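# Move the red open bin from shelf to table

## Task

Lift the red open-topped bin down from the shelf and stand it right side up on an unoccupied part of the table, with all its parts still inside. Every other bin must remain upright on the shelf with its own parts inside. The result has to hold without the robot supporting it. Anything the robot is touching at the end must not drop more than about a fingernail's thickness once released, or the task fails.

## Robot and tools

Robot: two FANUC CRX-5iA arms, left_arm and right_arm, each ending in a two-finger parallel gripper with a 50 mm maximum gap. Base poses in the scene frame: left_arm at (-0.063, +0.496, 0) m, quat_wxyz (+0.995, 0, 0, -0.097); right_arm at (+0.064, -0.396, 0) m, quat_wxyz (+0.995, 0, 0, -0.103).

Scene frame: the origin is on the tabletop midway between the arms. +z is up, +x points out across the table, and left_arm sits on the +y side. The names left and right do not match image sides. In gripper coordinates, the fingers extend along +z and close along x. end_effector_position is the point midway between the pads, and the fingertips go 17.5 mm past it. A flat block about 9 cm long projects toward the gripper's -y side. Reported hand positions can be slightly wrong, more so at long reach.

The 20-number row is used by both execute_actions and move. It is one flat list that covers both arms. The first 10 numbers are for left_arm: x, y, z, qw, qx, qy, qz, gripper position, force_limit, speed. The next 10 are the same fields for right_arm. x, y, z are an absolute target in metres for that arm's end_effector_position in the scene frame. qw..qz are an absolute target orientation, w first. Together these seven numbers form a pose, not an offset. The three gripper numbers each run from -1 to 1. position: +1 is fully open (50 mm), pads meet near -0.65, and -1 closes until something blocks the fingers. force_limit: per-pad force, about 20 N at -1, 102 N at 0 and 185 N at +1, and the actual force may be up to about 17% higher. speed: rate at which the gap changes, 20 mm/s at -1, 85 at 0 and 150 at +1. To keep an arm still, repeat its last reported pose and its own gripper triple. A 0 in a gripper field is a real command. To hold an orientation, resend the same target quaternion every time rather than the drifted reported one. A target more than 0.6 m from the arm's last reported position along any gripper axis gets the call refused. Each control step, the controller clips the commanded pose to within 70 mm and 16 degrees of the measured pose. If it cannot satisfy both, position wins over orientation.

Tools:
- execute_actions {actions, pictures?}: actions holds zero or one item. An empty list [] just reports the state and includes pictures. An action is {rows: 1 to 15 rows, steps: 7 to 15}; each step is 1/30 s, and the last row repeats if it runs out. A wait is {steps: up to 300}, counted from the previous result, and your thinking time is included in it. The result comes back 7 steps before the action finishes. Those held-back steps run while you reply, so send at least 7 steps. Set pictures true to get camera images.
- move {target: one 20-number row, speed: 0.002 to 0.5 m/s, default 0.25, turning up to twice that in rad/s}: drives each gripper in a straight line to its absolute pose, and both arms finish together in 0.5 to 10 s. Paths do not avoid obstacles. Grippers may lag behind, wander, or overshoot the speed when an arm is close to straight. Gripper numbers are sent at the start. The result adds a move: line with the ending (done, off_target, moving, held, fault), the limits that acted (paced = pose clipped; held = some steps blocked, after which the arm may jump quickly), and each gripper's remaining distance.
- wait {seconds: 0 to 10}: lets the simulation run with no new command.
- zoom_image {camera: cam_high | cam_left_wrist | cam_right_wrist, region: [x0, y0, x1, y1] pixels, at most 504x504}: gives a closer crop. cam_high is 672x504 and the wrist cameras are 504x504.
- read_manual {section: "licences"}: returns only licence text.
- finished_scene {scene: current number}: closes and grades the scene. It cannot be undone.

Result lines: a state line for each arm with its pose. HELD marks steps where the clearance check blocked your command. A pose unreachable line names the affected arm. A Hand target line shows the pose being driven toward, and only appears when no steps are held back. Flange force is an approximate outside force at the gripper and includes any held load. MOTOR HOT and OVER-TEMPERATURE FAULT report heat. Gripper object_status: 0 moving, 1 blocked while opening, 2 blocked while closing (a grasp), 3 reached the commanded position or pads met (usually nothing held). position_measured is in counts, with opening ≈ (250 − counts) × 0.202 mm.

Gripping: command -1 and keep sending it, then confirm status 2. New force or speed values only take effect after a position change of at least 0.01. To loosen a grip, open first. A -1 force_limit grip on an immovable, off-centre object can weaken and fail within a minute.

Hazards: the arms are stiff, so pushing even a little past contact can trigger a fault. A torque over the joint load limit (139 N·m for waist, shoulder and elbow; 34.8 N·m for the three wrist joints, with payload counted) or any outside force of 150 N stops that arm for 10 s. Keep the arms from hitting or pressing each other. Approach slowly, do not drop or slam the bin, do not tip the other bins or knock anything off the table, and release so nothing sinks afterward. Expect occasional random tugs on held parts.

Each tool is called as a command line: name --argument value for each argument, lists and objects as JSON in quotes; but a table of rows of numbers goes row by row, as --pt "numbers of a row", without its own name.

## Session

execute_actions --actions '[]'

zoom_image --camera "cam_high" --region '[200, 220, 500, 470]'

Scene clock: 0.00 s of 6000.00 s.
left_arm: end_effector_position=(+0.3067, +0.7684, +0.1577) position_measured=3 object_status=3 end_effector_quat_wxyz=(+0.667, -0.548, -0.439, -0.248) | right_arm: end_effector_position=(+0.5861, -0.1371, +0.1740) position_measured=3 object_status=3 end_effector_quat_wxyz=(+0.090, +0.960, -0.155, +0.214)
Joint positions: left_arm=[ 0.183  0.64  -0.054 -1.364 -1.831  0.18 ] | right_arm=[ 1.116  0.167 -0.261  0.516 -1.145 -3.017]
Joint velocities: left_arm=[ 0.     0.001  0.     0.    -0.001  0.001] | right_arm=[ 0.    -0.    -0.    -0.001 -0.    -0.001]
Flange force (N, the push that the arm receives, along the gripper's own x y z axes): no reading
Hand target (left_arm): +0.307, +0.768, +0.158; +0.667, -0.548, -0.439, -0.248
Hand target (right_arm): +0.586, -0.137, +0.174; +0.090, +0.960, -0.155, +0.214

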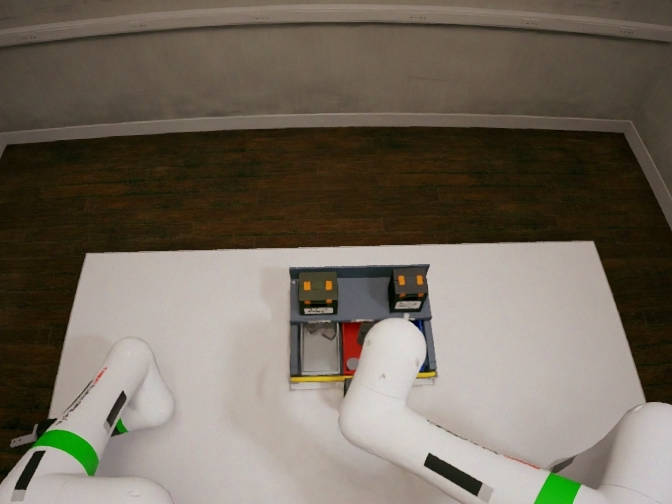

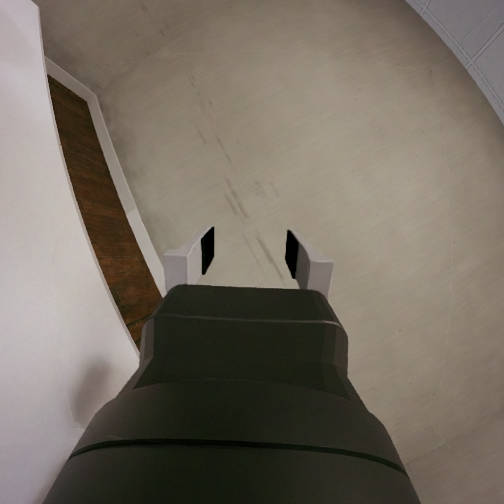

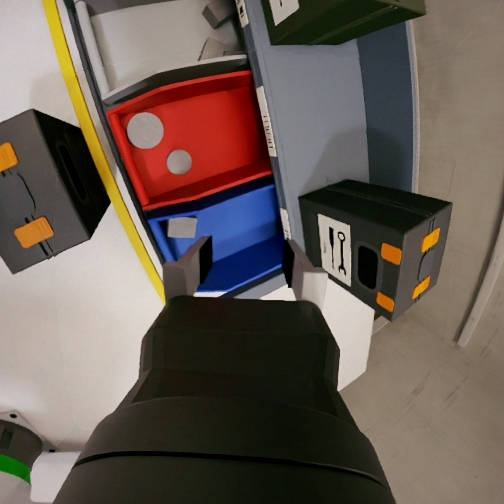

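Region (200, 220, 500, 470) of cam_high's 672x504 image, scaled by 1.680, with more detail than that image has.

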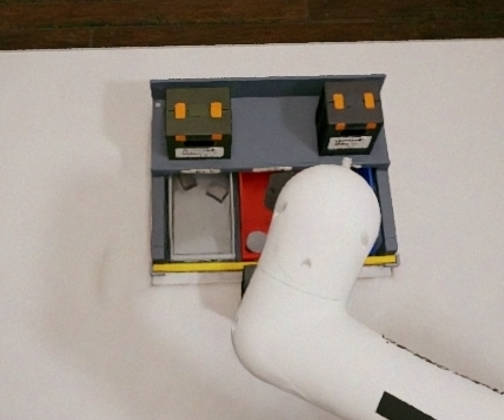

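move --target '[0.307,0.768,0.158,0.667,-0.548,-0.439,-0.248,1,0,0,0.47,-0.16,0.17,0,1,0,0,0.6,0,0]' --speed 0.3

Scene clock: 1.87 s of 6000.00 s.
left_arm: end_effector_position=(+0.3070, +0.7680, +0.1580) position_measured=3 object_status=3 end_effector_quat_wxyz=(+0.667, -0.548, -0.439, -0.248) | right_arm: end_effector_position=(+0.4699, -0.1599, +0.1699) position_measured=63 object_status=3 end_effector_quat_wxyz=(-0.000, +1.000, +0.000, +0.000)
Joint positions: left_arm=[ 0.182  0.641 -0.054 -1.365 -1.832  0.18 ] | right_arm=[ 0.974  0.048 -0.179 -0.    -1.344 -2.337]
Joint velocities: left_arm=[-0.     0.001  0.    -0.001 -0.     0.   ] | right_arm=[-0.     0.001  0.     0.    -0.001  0.001]
Flange force (N, the push that the arm receives, along the gripper's own x y z axes): left_arm=[1.6 3.8 -3.5] | right_arm=[-2.3 -2.0 3.4]
Hand target (left_arm): +0.307, +0.768, +0.158; +0.667, -0.548, -0.439, -0.248
Hand target (right_arm): +0.470, -0.160, +0.170; -0.000, +1.000, +0.000, -0.000
Off the commanded pose (left_arm): 0.000 m, 0 deg.
Off the commanded pose (right_arm): 0.000 m, 0 deg.
Kept back: nothing.
move: done

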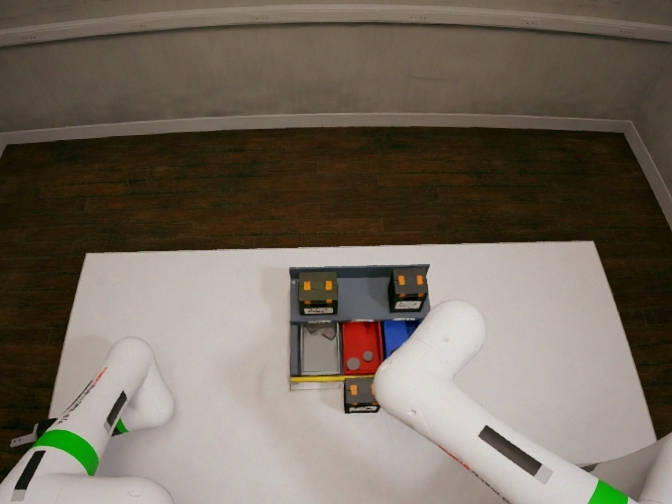

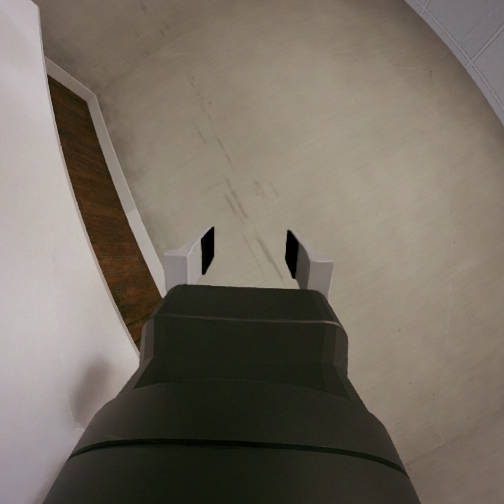

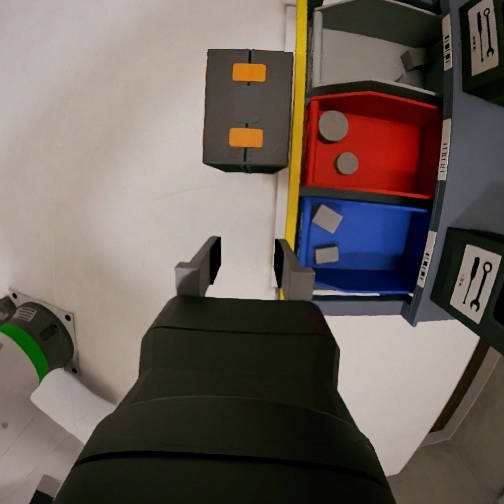

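move --target '[0.307,0.768,0.158,0.667,-0.548,-0.439,-0.248,1,0,0,0.467,-0.13,0.035,-0.052,0.9986,0,0,0.6,0,0]' --speed 0.2

move --target '[0.307,0.768,0.158,0.667,-0.548,-0.439,-0.248,1,0,0,0.466,-0.09,0.035,-0.052,0.9986,0,0,0.6,0,0]' --speed 0.03

Scene clock: 3.47 s of 6000.00 s.
left_arm: end_effector_position=(+0.3070, +0.7680, +0.1580) position_measured=3 object_status=3 end_effector_quat_wxyz=(+0.667, -0.548, -0.439, -0.248) | right_arm: end_effector_position=(+0.4671, -0.1298, +0.0348) position_measured=63 object_status=3 end_effector_quat_wxyz=(-0.052, +0.999, +0.000, -0.000)
Joint positions: left_arm=[ 0.182  0.641 -0.054 -1.365 -1.832  0.18 ] | right_arm=[ 0.971  0.174 -0.363 -0.091 -0.963 -2.285]
Joint velocities: left_arm=[-0.     0.     0.    -0.     0.001 -0.001] | right_arm=[-0.     0.    -0.001 -0.003  0.     0.   ]
Flange force (N, the push that the arm receives, along the gripper's own x y z axes): left_arm=[1.3 2.2 -2.6] | right_arm=[0.5 -2.3 5.5]
Hand target (left_arm): +0.307, +0.768, +0.158; +0.667, -0.548, -0.439, -0.248
Hand target (right_arm): +0.467, -0.130, +0.035; -0.052, +0.999, +0.000, +0.000
Off the commanded pose (left_arm): 0.000 m, 0 deg.
Off the commanded pose (right_arm): 0.000 m, 0 deg.
Kept back: nothing.
move: done

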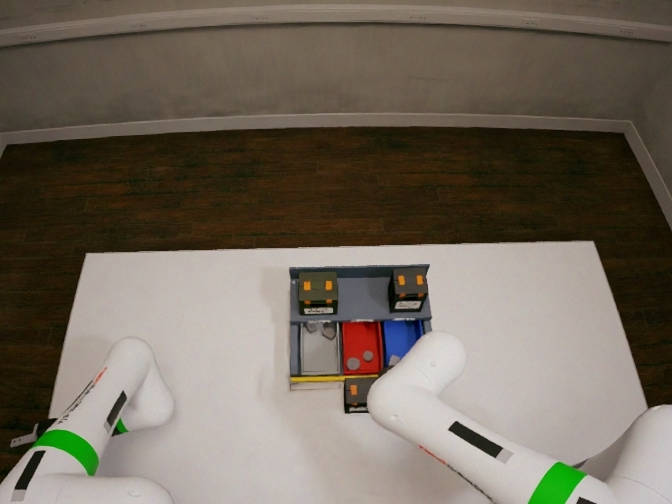

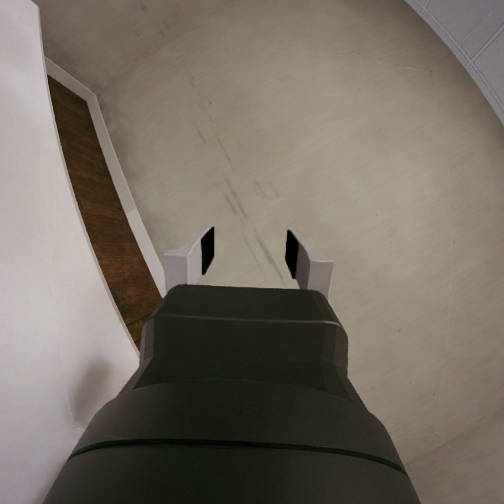

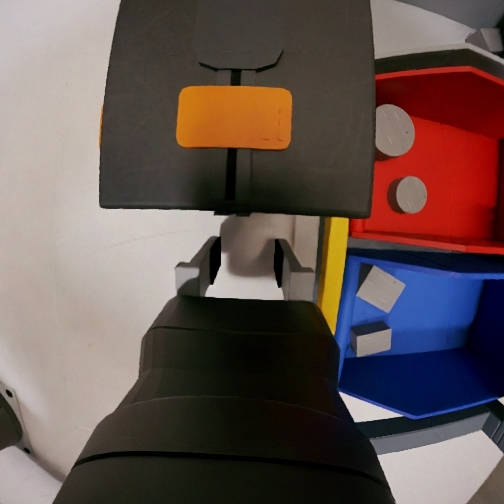

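Scene clock: 5.03 s of 6000.00 s.
left_arm: end_effector_position=(+0.3070, +0.7680, +0.1580) position_measured=3 object_status=3 end_effector_quat_wxyz=(+0.667, -0.548, -0.439, -0.248) | right_arm: end_effector_position=(+0.4660, -0.0900, +0.0350) position_measured=63 object_status=3 end_effector_quat_wxyz=(-0.052, +0.999, +0.000, +0.000)
Joint positions: left_arm=[ 0.182  0.641 -0.054 -1.365 -1.832  0.18 ] | right_arm=[ 1.036  0.217 -0.313 -0.085 -0.966 -2.354]
Joint velocities: left_arm=[ 0. -0. -0.  0. -0.  0.] | right_arm=[-0.     0.     0.001 -0.     0.002 -0.002]
Flange force (N, the push that the arm receives, along the gripper's own x y z axes): left_arm=[1.2 6.9 -3.2] | right_arm=[-1.2 -1.1 4.7]
Hand target (left_arm): +0.307, +0.768, +0.158; +0.667, -0.548, -0.439, -0.248
Hand target (right_arm): +0.466, -0.090, +0.035; -0.052, +0.999, -0.000, +0.000
Off the commanded pose (left_arm): 0.000 m, 0 deg.
Off the commanded pose (right_arm): 0.000 m, 0 deg.
Kept back: nothing.
move: done

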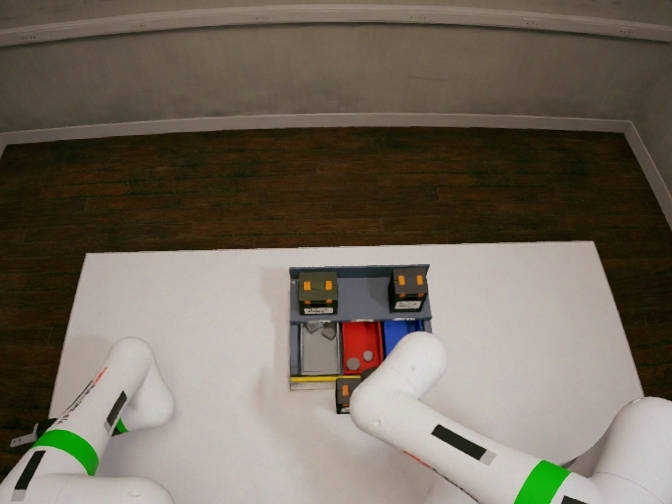

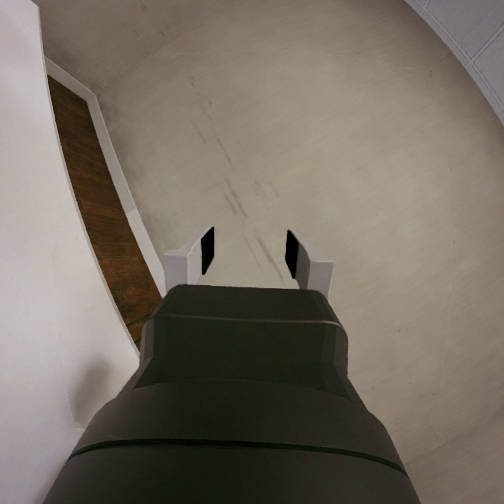

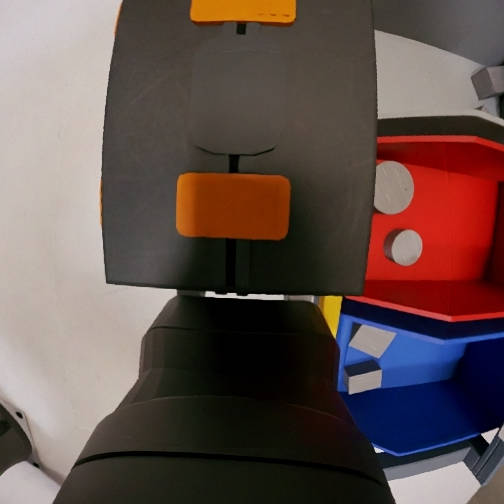

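Slides fine. Continue, then back off and go over the bar.

move --target '[0.307,0.768,0.158,0.667,-0.548,-0.439,-0.248,1,0,0,0.458,0.005,0.035,-0.052,0.9986,0,0,0.6,0,0]' --speed 0.07

move --target '[0.307,0.768,0.158,0.667,-0.548,-0.439,-0.248,1,0,0,0.46,-0.04,0.10,0,1,0.009,0,0.1,0,0]' --speed 0.15

move --target '[0.307,0.768,0.158,0.667,-0.548,-0.439,-0.248,1,0,0,0.515,-0.06,0.098,0,1,0.009,0,0.1,0,0]' --speed 0.15

zoom_image --camera "cam_right_wrist" --region '[150, 130, 350, 300]'

Scene clock: 7.17 s of 6000.00 s.
left_arm: end_effector_position=(+0.3070, +0.7680, +0.1580) position_measured=3 object_status=3 end_effector_quat_wxyz=(+0.667, -0.548, -0.439, -0.248) | right_arm: end_effector_position=(+0.4580, +0.0051, +0.0350) position_measured=63 object_status=3 end_effector_quat_wxyz=(-0.052, +0.999, +0.000, +0.000)
Joint positions: left_arm=[ 0.182  0.641 -0.054 -1.365 -1.832  0.18 ] | right_arm=[ 1.173  0.329 -0.171 -0.071 -0.986 -2.5  ]
Joint velocities: left_arm=[-0.    -0.     0.     0.     0.     0.001] | right_arm=[ 0.001 -0.     0.     0.    -0.    -0.   ]
Flange force (N, the push that the arm receives, along the gripper's own x y z axes): left_arm=[2.0 5.7 -2.2] | right_arm=[-2.2 -1.4 4.0]
Hand target (left_arm): +0.307, +0.768, +0.158; +0.667, -0.548, -0.439, -0.248
Hand target (right_arm): +0.458, +0.005, +0.035; -0.052, +0.999, -0.000, +0.000
Off the commanded pose (left_arm): 0.000 m, 0 deg.
Off the commanded pose (right_arm): 0.000 m, 0 deg.
Kept back: nothing.
move: done

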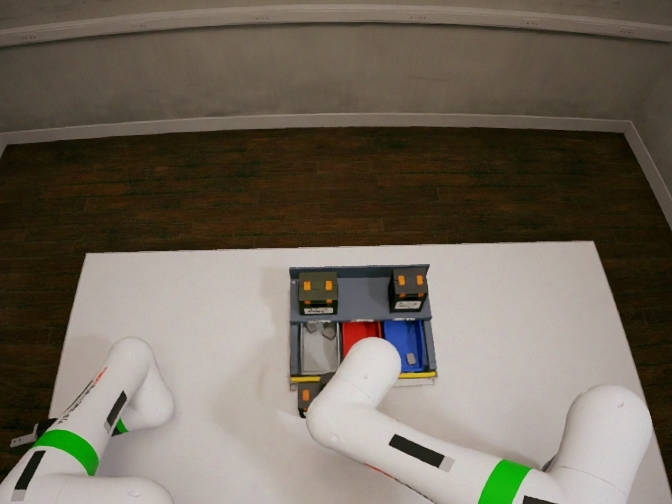

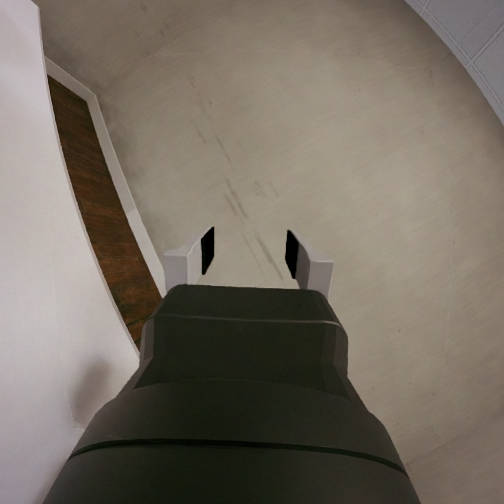

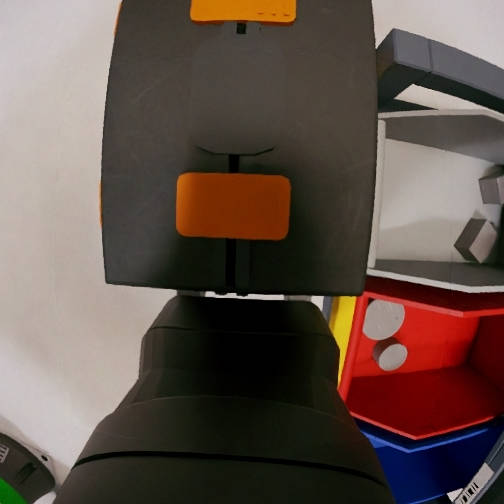

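Scene clock: 8.03 s of 6000.00 s.
left_arm: end_effector_position=(+0.3070, +0.7680, +0.1580) position_measured=3 object_status=3 end_effector_quat_wxyz=(+0.667, -0.548, -0.439, -0.248) | right_arm: end_effector_position=(+0.4599, -0.0401, +0.1001) position_measured=138 object_status=3 end_effector_quat_wxyz=(+0.000, +1.000, +0.009, -0.000)
Joint positions: left_arm=[ 0.182  0.641 -0.054 -1.365 -1.832  0.18 ] | right_arm=[ 1.157  0.243 -0.126 -0.    -1.202 -2.503]
Joint velocities: left_arm=[-0.    -0.001  0.     0.     0.001 -0.   ] | right_arm=[-0.    -0.     0.001  0.001  0.001  0.001]
Flange force (N, the push that the arm receives, along the gripper's own x y z axes): left_arm=[2.0 1.9 -0.4] | right_arm=[-0.2 -2.1 2.3]
Hand target (left_arm): +0.307, +0.768, +0.158; +0.667, -0.548, -0.439, -0.248
Hand target (right_arm): +0.460, -0.040, +0.100; +0.000, +1.000, +0.009, -0.000
Off the commanded pose (left_arm): 0.000 m, 0 deg.
Off the commanded pose (right_arm): 0.000 m, 0 deg.
Kept back: nothing.
move: done

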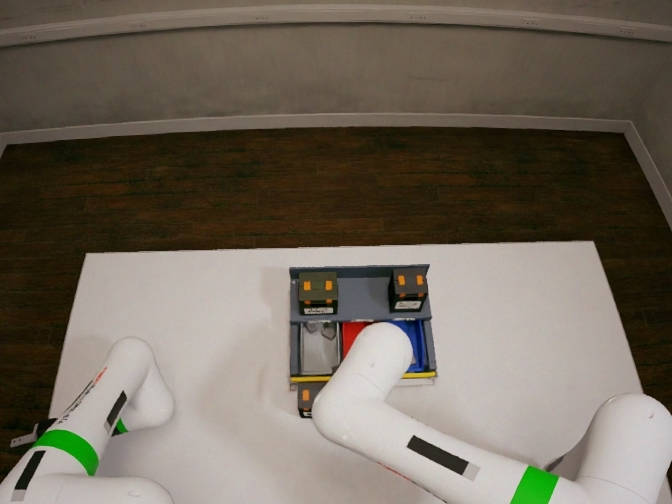

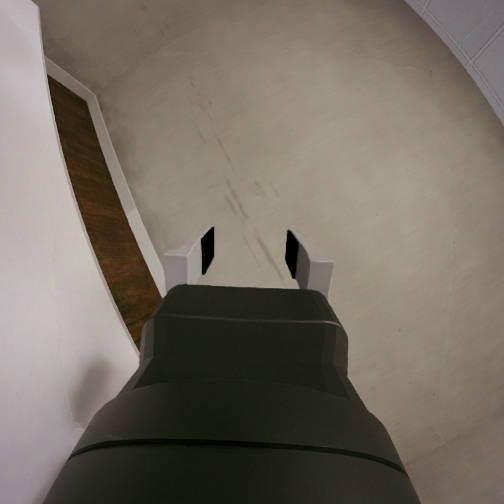

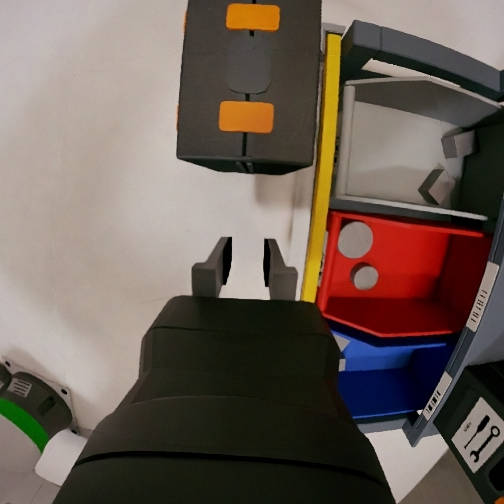

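Scene clock: 8.77 s of 6000.00 s.
left_arm: end_effector_position=(+0.3070, +0.7680, +0.1580) position_measured=3 object_status=3 end_effector_quat_wxyz=(+0.667, -0.548, -0.439, -0.248) | right_arm: end_effector_position=(+0.5151, -0.0602, +0.0981) position_measured=138 object_status=3 end_effector_quat_wxyz=(+0.000, +1.000, +0.009, +0.000)
Joint positions: left_arm=[ 0.182  0.641 -0.054 -1.365 -1.832  0.18 ] | right_arm=[ 1.049  0.32  -0.032  0.001 -1.219 -2.395]
Joint velocities: left_arm=[-0.  0. -0.  0.  0.  0.] | right_arm=[-0.     0.     0.    -0.004  0.    -0.   ]
Flange force (N, the push that the arm receives, along the gripper's own x y z axes): left_arm=[-0.3 4.9 -3.3] | right_arm=[-1.8 -2.0 3.6]
Hand target (left_arm): +0.307, +0.768, +0.158; +0.667, -0.548, -0.439, -0.248
Hand target (right_arm): +0.515, -0.060, +0.098; +0.000, +1.000, +0.009, -0.000
Off the commanded pose (left_arm): 0.000 m, 0 deg.
Off the commanded pose (right_arm): 0.000 m, 0 deg.
Kept back: nothing.
move: done

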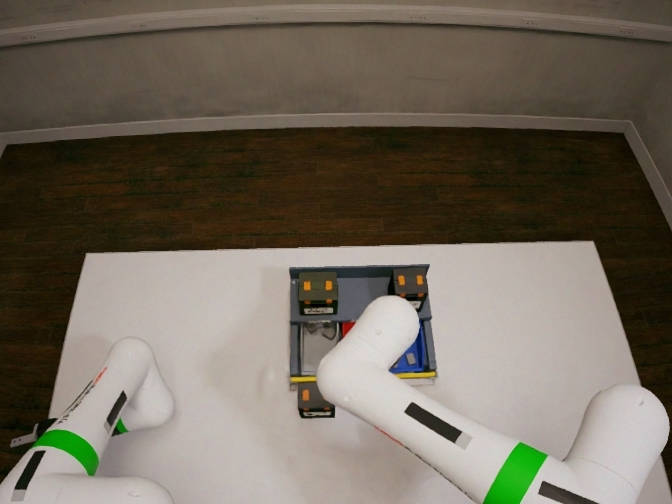

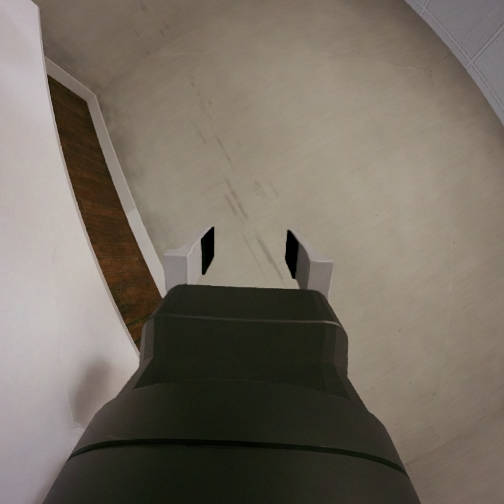

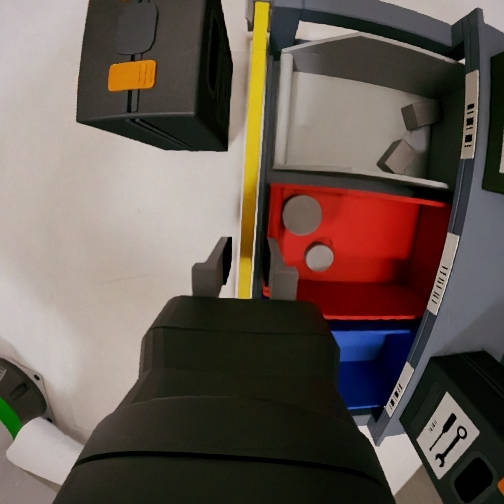

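Region (150, 130, 350, 300) of cam_right_wrist's 504x504 image, scaled by 2.520, with more detail than that image has; it fills the top 428 rows of this view, and the rest is white.

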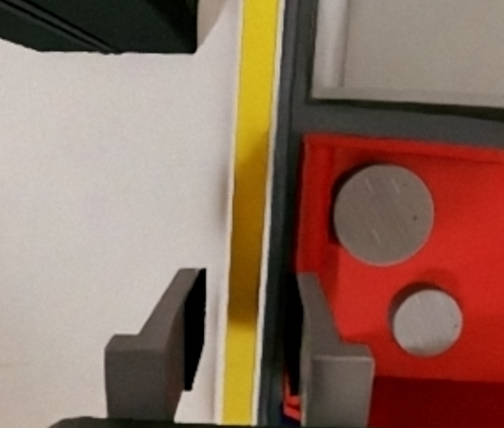

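move --target '[0.307,0.768,0.158,0.667,-0.548,-0.439,-0.248,1,0,0,0.514,-0.06,0.074,0,1,0,0,0.1,0,0]' --speed 0.04

zoom_image --camera "cam_right_wrist" --region '[150, 130, 350, 300]'

Scene clock: 10.30 s of 6000.00 s.
left_arm: end_effector_position=(+0.3070, +0.7680, +0.1580) position_measured=3 object_status=3 end_effector_quat_wxyz=(+0.667, -0.548, -0.439, -0.248) | right_arm: end_effector_position=(+0.5140, -0.0600, +0.0739) position_measured=138 object_status=3 end_effector_quat_wxyz=(-0.000, +1.000, +0.000, -0.000)
Joint positions: left_arm=[ 0.182  0.641 -0.054 -1.365 -1.832  0.18 ] | right_arm=[ 1.052  0.339 -0.067 -0.    -1.165 -2.415]
Joint velocities: left_arm=[ 0.  0. -0. -0. -0.  0.] | right_arm=[-0.001 -0.001 -0.     0.    -0.002  0.001]
Flange force (N, the push that the arm receives, along the gripper's own x y z axes): left_arm=[1.0 5.5 -4.5] | right_arm=[-2.3 -1.4 5.7]
Hand target (left_arm): +0.307, +0.768, +0.158; +0.667, -0.548, -0.439, -0.248
Hand target (right_arm): +0.514, -0.060, +0.074; -0.000, +1.000, +0.000, -0.000
Off the commanded pose (left_arm): 0.000 m, 0 deg.
Off the commanded pose (right_arm): 0.000 m, 0 deg.
Kept back: nothing.
move: done

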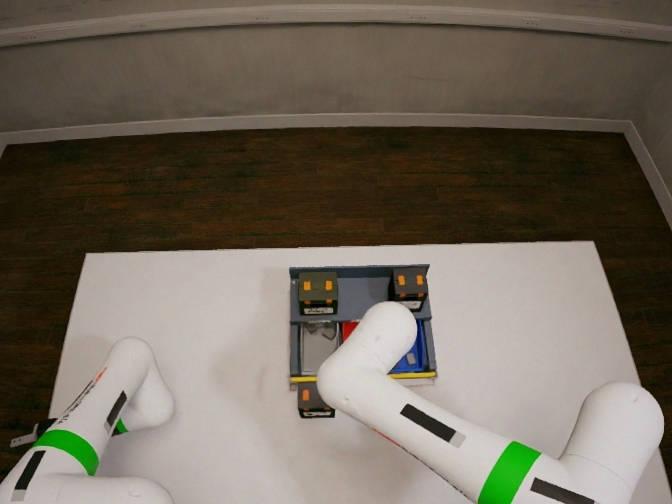

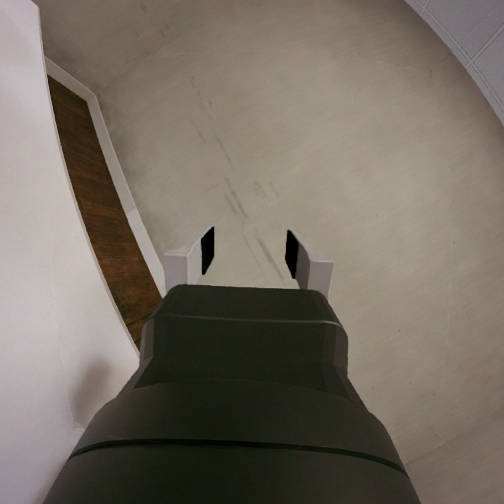

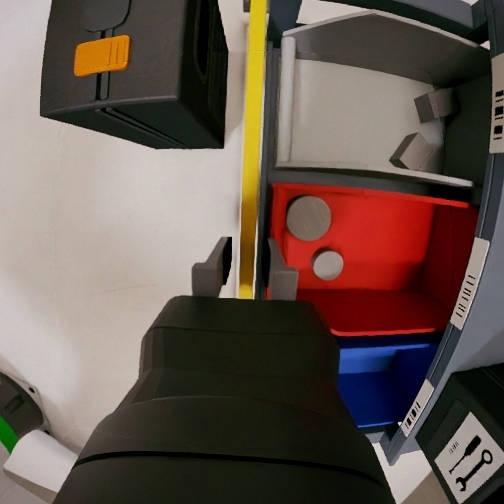

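Region (150, 130, 350, 300) of cam_right_wrist's 504x504 image, scaled by 2.520, with more detail than that image has; it fills the top 428 rows of this view, and the rest is white.

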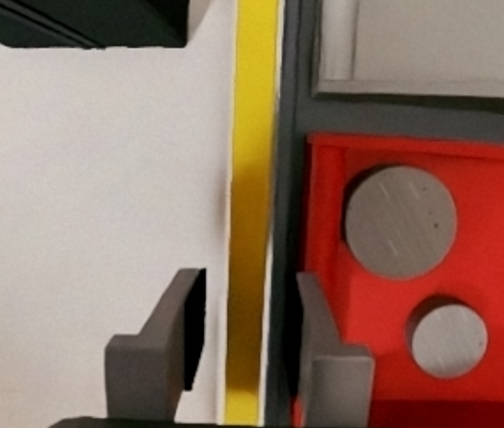

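move --target '[0.307,0.768,0.158,0.667,-0.548,-0.439,-0.248,1,0,0,0.5135,-0.06,0.065,0,1,0,0,-0.2,-0.5,0.5]' --speed 0.015

zoom_image --camera "cam_right_wrist" --region '[150, 130, 350, 300]'

Scene clock: 11.47 s of 6000.00 s.
left_arm: end_effector_position=(+0.3070, +0.7680, +0.1580) position_measured=3 object_status=3 end_effector_quat_wxyz=(+0.667, -0.548, -0.439, -0.248) | right_arm: end_effector_position=(+0.5135, -0.0600, +0.0650) position_measured=182 object_status=3 end_effector_quat_wxyz=(-0.000, +1.000, -0.000, -0.000)
Joint positions: left_arm=[ 0.182  0.641 -0.054 -1.365 -1.832  0.18 ] | right_arm=[ 1.052  0.347 -0.079 -0.    -1.145 -2.416]
Joint velocities: left_arm=[-0.     0.001 -0.    -0.    -0.002 -0.002] | right_arm=[-0.    -0.    -0.001 -0.001  0.002  0.   ]
Flange force (N, the push that the arm receives, along the gripper's own x y z axes): left_arm=[-0.4 4.0 -2.2] | right_arm=[-1.9 -2.1 3.9]
Hand target (left_arm): +0.307, +0.768, +0.158; +0.667, -0.548, -0.439, -0.248
Hand target (right_arm): +0.514, -0.060, +0.065; -0.000, +1.000, +0.000, -0.000
Off the commanded pose (left_arm): 0.000 m, 0 deg.
Off the commanded pose (right_arm): 0.000 m, 0 deg.
Kept back: nothing.
move: done

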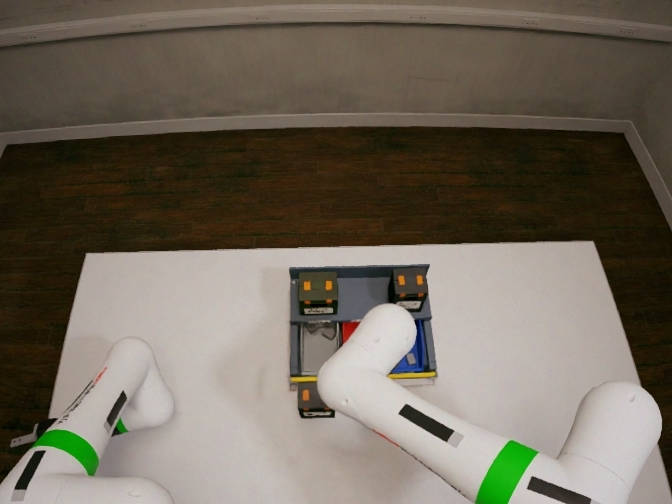

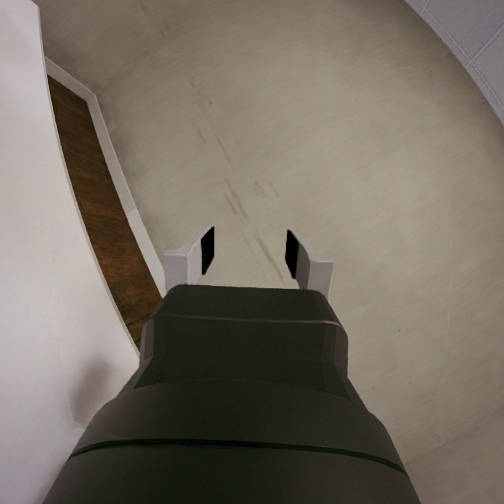

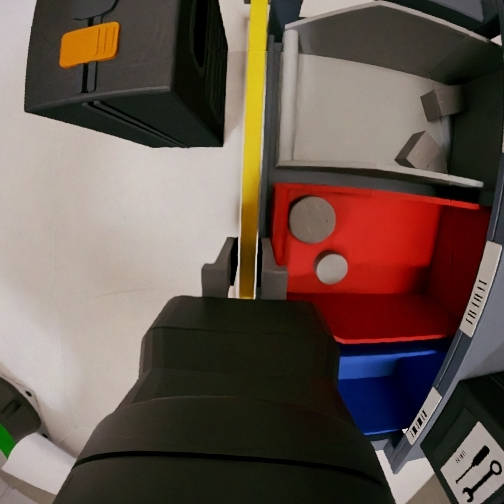

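Region (150, 130, 350, 300) of cam_right_wrist's 504x504 image, scaled by 2.520, with more detail than that image has; it fills the top 428 rows of this view, and the rest is white.

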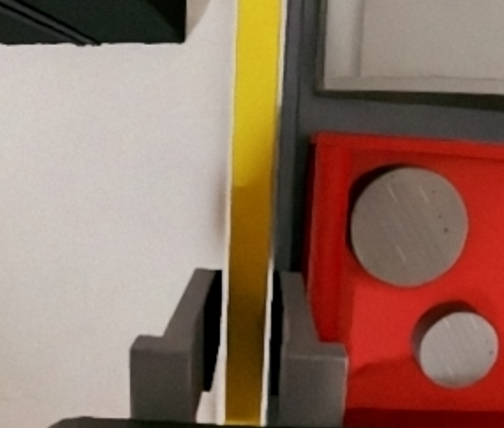

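move --target '[0.307,0.768,0.158,0.667,-0.548,-0.439,-0.248,1,0,0,0.5135,-0.06,0.065,0,1,0,0,-1,-0.3,-0.5]'

move --target '[0.307,0.768,0.158,0.667,-0.548,-0.439,-0.248,1,0,0,0.5135,-0.06,0.16,0,1,0,0,-1,-0.3,-0.5]' --speed 0.1

Scene clock: 12.43 s of 6000.00 s.
left_arm: end_effector_position=(+0.3070, +0.7680, +0.1580) position_measured=3 object_status=3 end_effector_quat_wxyz=(+0.667, -0.548, -0.439, -0.248) | right_arm: end_effector_position=(+0.5135, -0.0600, +0.0650) position_measured=205 object_status=2 end_effector_quat_wxyz=(+0.000, +1.000, -0.000, -0.000)
Joint positions: left_arm=[ 0.182  0.641 -0.054 -1.365 -1.832  0.18 ] | right_arm=[ 1.052  0.347 -0.079 -0.    -1.145 -2.416]
Joint velocities: left_arm=[ 0.    -0.     0.    -0.    -0.001 -0.   ] | right_arm=[-0.    -0.001 -0.001  0.     0.     0.001]
Flange force (N, the push that the arm receives, along the gripper's own x y z axes): left_arm=[1.2 6.2 -3.4] | right_arm=[-1.5 -2.4 2.2]
Hand target (left_arm): +0.307, +0.768, +0.158; +0.667, -0.548, -0.439, -0.248
Hand target (right_arm): +0.513, -0.060, +0.065; +0.000, +1.000, -0.000, -0.000
Off the commanded pose (left_arm): 0.000 m, 0 deg.
Off the commanded pose (right_arm): 0.000 m, 0 deg.
Kept back: nothing.
move: done

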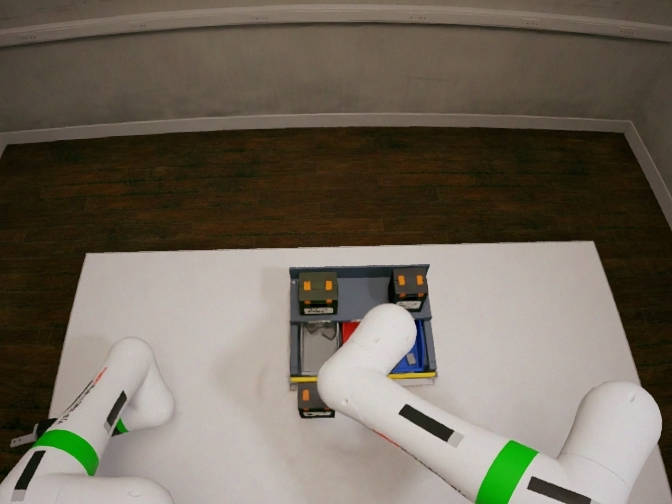

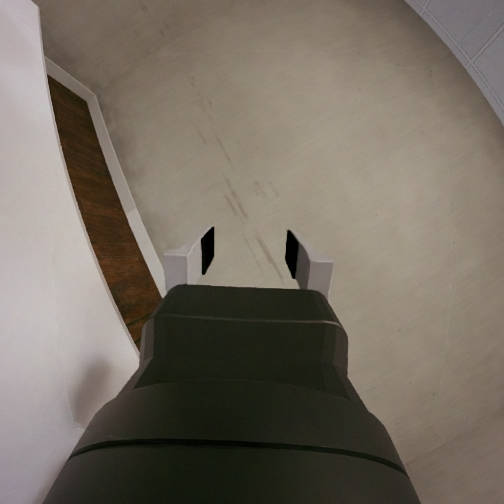

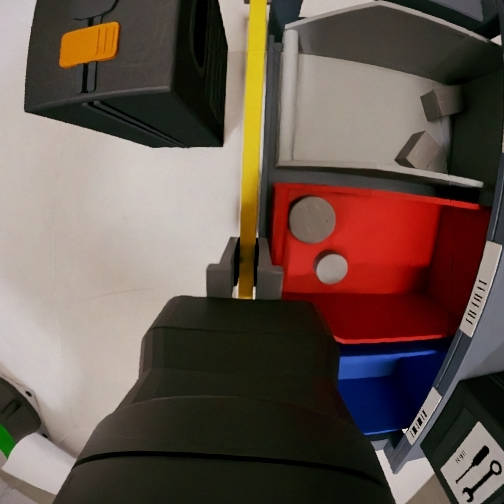

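Scene clock: 13.67 s of 6000.00 s.
left_arm: end_effector_position=(+0.3070, +0.7680, +0.1580) position_measured=3 object_status=3 end_effector_quat_wxyz=(+0.667, -0.548, -0.439, -0.248) | right_arm: end_effector_position=(+0.5134, -0.0602, +0.1602) position_measured=205 object_status=2 end_effector_quat_wxyz=(+0.000, +1.000, -0.000, +0.000)
Joint positions: left_arm=[ 0.182  0.641 -0.054 -1.365 -1.832  0.18 ] | right_arm=[ 1.052  0.273  0.058  0.    -1.356 -2.416]
Joint velocities: left_arm=[-0.    -0.     0.     0.    -0.001  0.   ] | right_arm=[-0.     0.001  0.001  0.    -0.001 -0.001]
Flange force (N, the push that the arm receives, along the gripper's own x y z axes): left_arm=[1.4 1.8 -0.8] | right_arm=[-3.0 -1.4 8.9]
Hand target (left_arm): +0.307, +0.768, +0.158; +0.667, -0.548, -0.439, -0.248
Hand target (right_arm): +0.513, -0.060, +0.160; +0.000, +1.000, -0.000, +0.000
Off the commanded pose (left_arm): 0.000 m, 0 deg.
Off the commanded pose (right_arm): 0.000 m, 0 deg.
Kept back: nothing.
move: done

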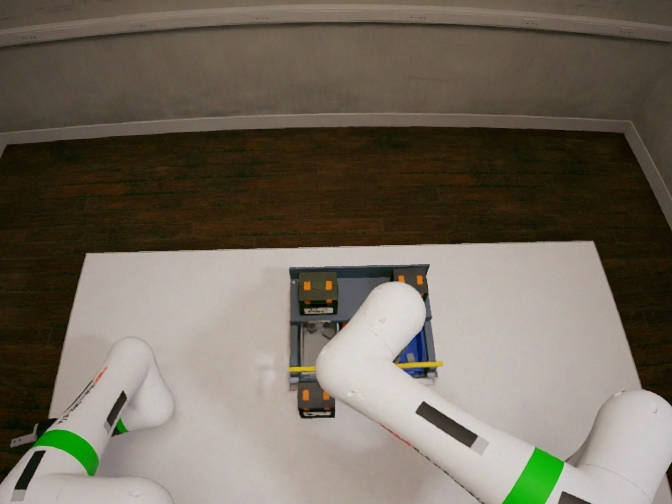

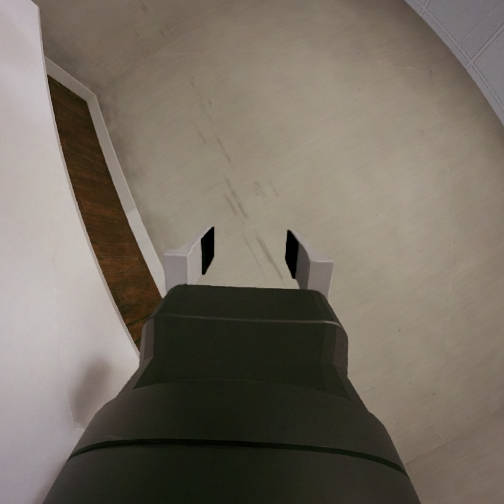

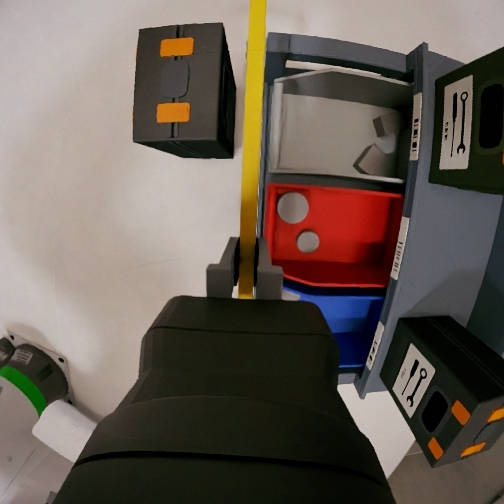

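move --target '[0.307,0.768,0.158,0.667,-0.548,-0.439,-0.248,1,0,0,0.38,-0.04,0.155,0,1,0,0,-1,-0.3,-0.5]' --speed 0.2

move --target '[0.307,0.768,0.158,0.667,-0.548,-0.439,-0.248,1,0,0,0.24,-0.02,0.03,0,1,0,0,-1,-0.3,-0.5]' --speed 0.2

move --target '[0.307,0.768,0.158,0.667,-0.548,-0.439,-0.248,1,0,0,0.24,-0.02,0.021,0,1,0,0,-1,-0.3,-0.5]' --speed 0.015

Scene clock: 14.97 s of 6000.00 s.
left_arm: end_effector_position=(+0.3070, +0.7680, +0.1580) position_measured=3 object_status=3 end_effector_quat_wxyz=(+0.667, -0.548, -0.439, -0.248) | right_arm: end_effector_position=(+0.3800, -0.0397, +0.1550) position_measured=205 object_status=2 end_effector_quat_wxyz=(-0.000, +1.000, -0.000, -0.000)
Joint positions: left_arm=[ 0.182  0.641 -0.054 -1.365 -1.832  0.18 ] | right_arm=[ 1.304  0.058 -0.204 -0.    -1.309 -2.668]
Joint velocities: left_arm=[ 0.    -0.    -0.     0.     0.001  0.002] | right_arm=[ 0.    -0.     0.     0.002 -0.     0.001]
Flange force (N, the push that the arm receives, along the gripper's own x y z axes): left_arm=[1.7 4.3 -4.5] | right_arm=[-2.7 -1.8 6.9]
Hand target (left_arm): +0.307, +0.768, +0.158; +0.667, -0.548, -0.439, -0.248
Hand target (right_arm): +0.380, -0.040, +0.155; -0.000, +1.000, +0.000, +0.000
Off the commanded pose (left_arm): 0.000 m, 0 deg.
Off the commanded pose (right_arm): 0.000 m, 0 deg.
Kept back: nothing.
move: done

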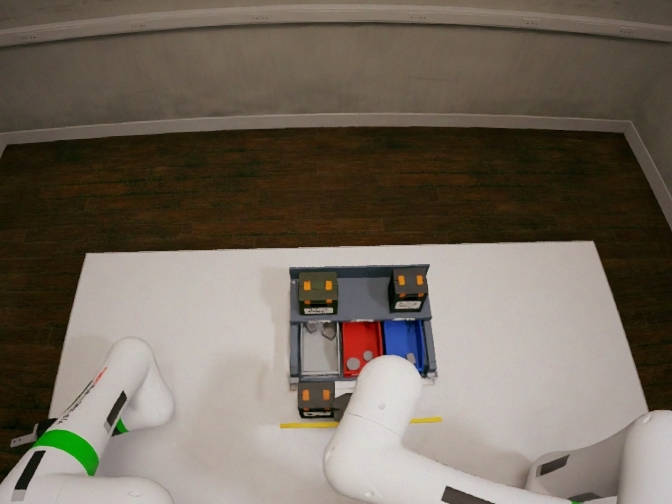

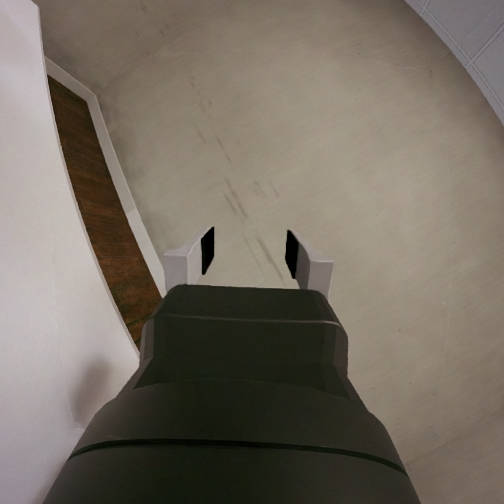

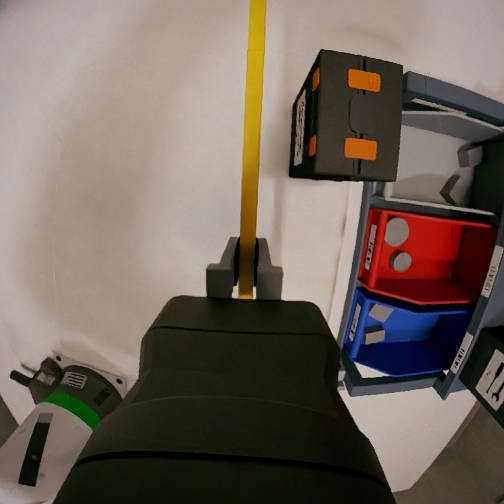

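Scene clock: 16.27 s of 6000.00 s.
left_arm: end_effector_position=(+0.3070, +0.7680, +0.1580) position_measured=3 object_status=3 end_effector_quat_wxyz=(+0.667, -0.548, -0.439, -0.248) | right_arm: end_effector_position=(+0.2399, -0.0194, +0.0299) position_measured=205 object_status=2 end_effector_quat_wxyz=(-0.000, +1.000, +0.000, -0.000)
Joint positions: left_arm=[ 0.182  0.641 -0.054 -1.365 -1.832  0.18 ] | right_arm=[ 1.651  0.029 -0.554 -0.    -0.987 -3.014]
Joint velocities: left_arm=[ 0.     0.001 -0.    -0.    -0.001 -0.   ] | right_arm=[ 0.     0.    -0.001  0.002 -0.001 -0.001]
Flange force (N, the push that the arm receives, along the gripper's own x y z axes): left_arm=[2.1 1.9 -2.0] | right_arm=[-2.4 -1.9 8.5]
Hand target (left_arm): +0.307, +0.768, +0.158; +0.667, -0.548, -0.439, -0.248
Hand target (right_arm): +0.240, -0.019, +0.030; -0.000, +1.000, +0.000, -0.000
Off the commanded pose (left_arm): 0.000 m, 0 deg.
Off the commanded pose (right_arm): 0.001 m, 0 deg.
Kept back: nothing.
move: done

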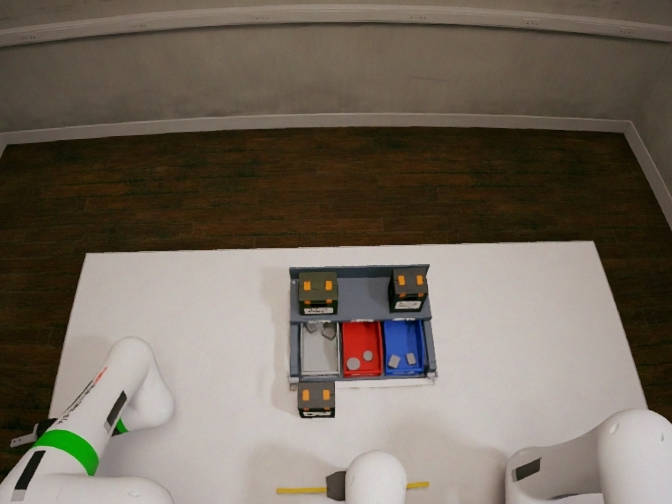

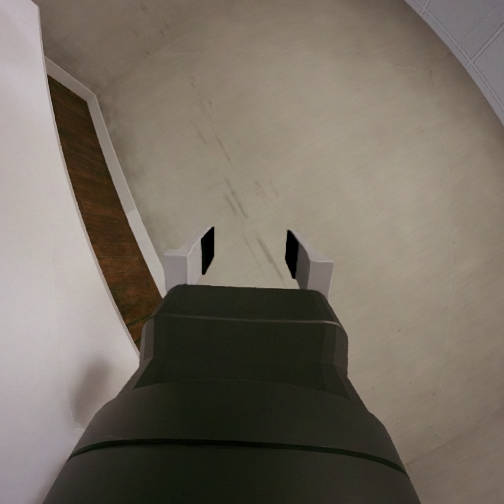

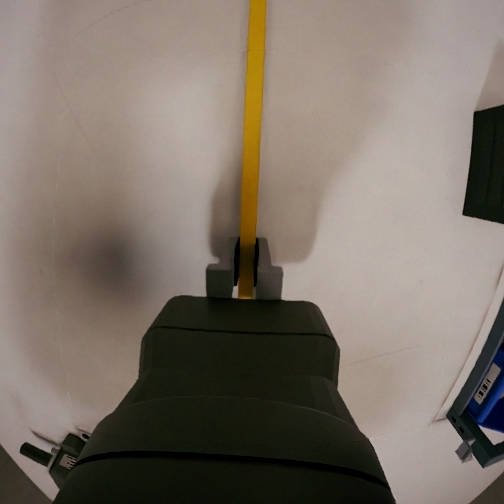

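Scene clock: 17.10 s of 6000.00 s.
left_arm: end_effector_position=(+0.3070, +0.7680, +0.1580) position_measured=3 object_status=3 end_effector_quat_wxyz=(+0.667, -0.548, -0.439, -0.248) | right_arm: end_effector_position=(+0.2400, -0.0200, +0.0210) position_measured=205 object_status=2 end_effector_quat_wxyz=(+0.000, +1.000, -0.000, -0.000)
Joint positions: left_arm=[ 0.182  0.641 -0.054 -1.365 -1.832  0.18 ] | right_arm=[ 1.65   0.043 -0.565 -0.    -0.963 -3.014]
Joint velocities: left_arm=[-0.    -0.001  0.     0.    -0.001  0.001] | right_arm=[-0.    -0.     0.    -0.002  0.     0.001]
Flange force (N, the push that the arm receives, along the gripper's own x y z axes): left_arm=[2.1 1.7 -0.8] | right_arm=[-4.1 -0.2 8.5]
Hand target (left_arm): +0.307, +0.768, +0.158; +0.667, -0.548, -0.439, -0.248
Hand target (right_arm): +0.240, -0.020, +0.021; -0.000, +1.000, +0.000, -0.000
Off the commanded pose (left_arm): 0.000 m, 0 deg.
Off the commanded pose (right_arm): 0.000 m, 0 deg.
Kept back: nothing.
move: done

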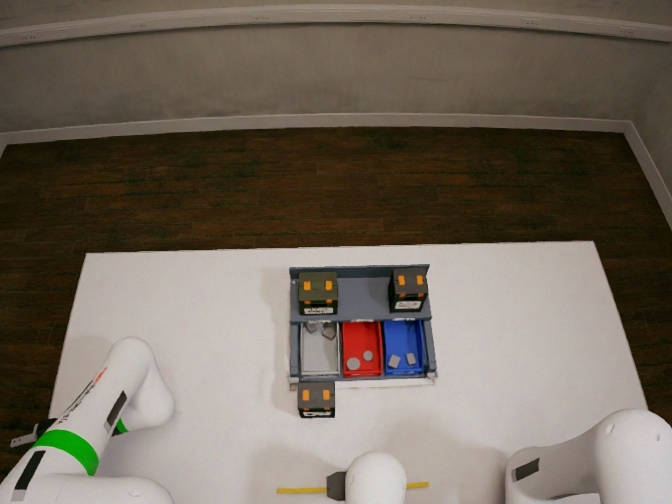

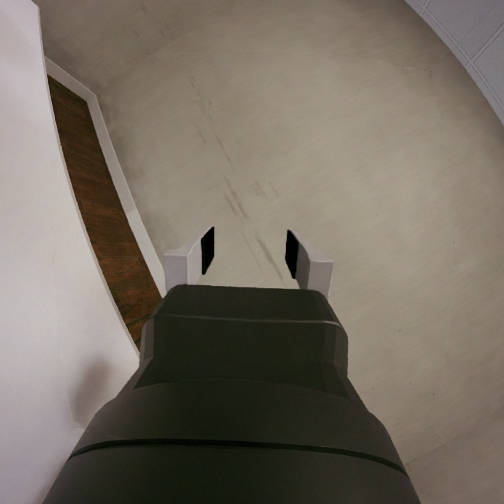

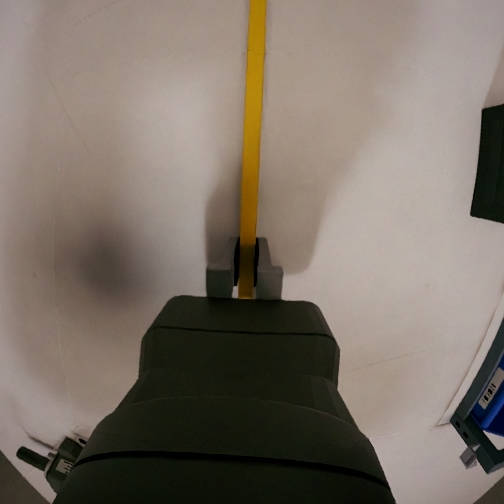

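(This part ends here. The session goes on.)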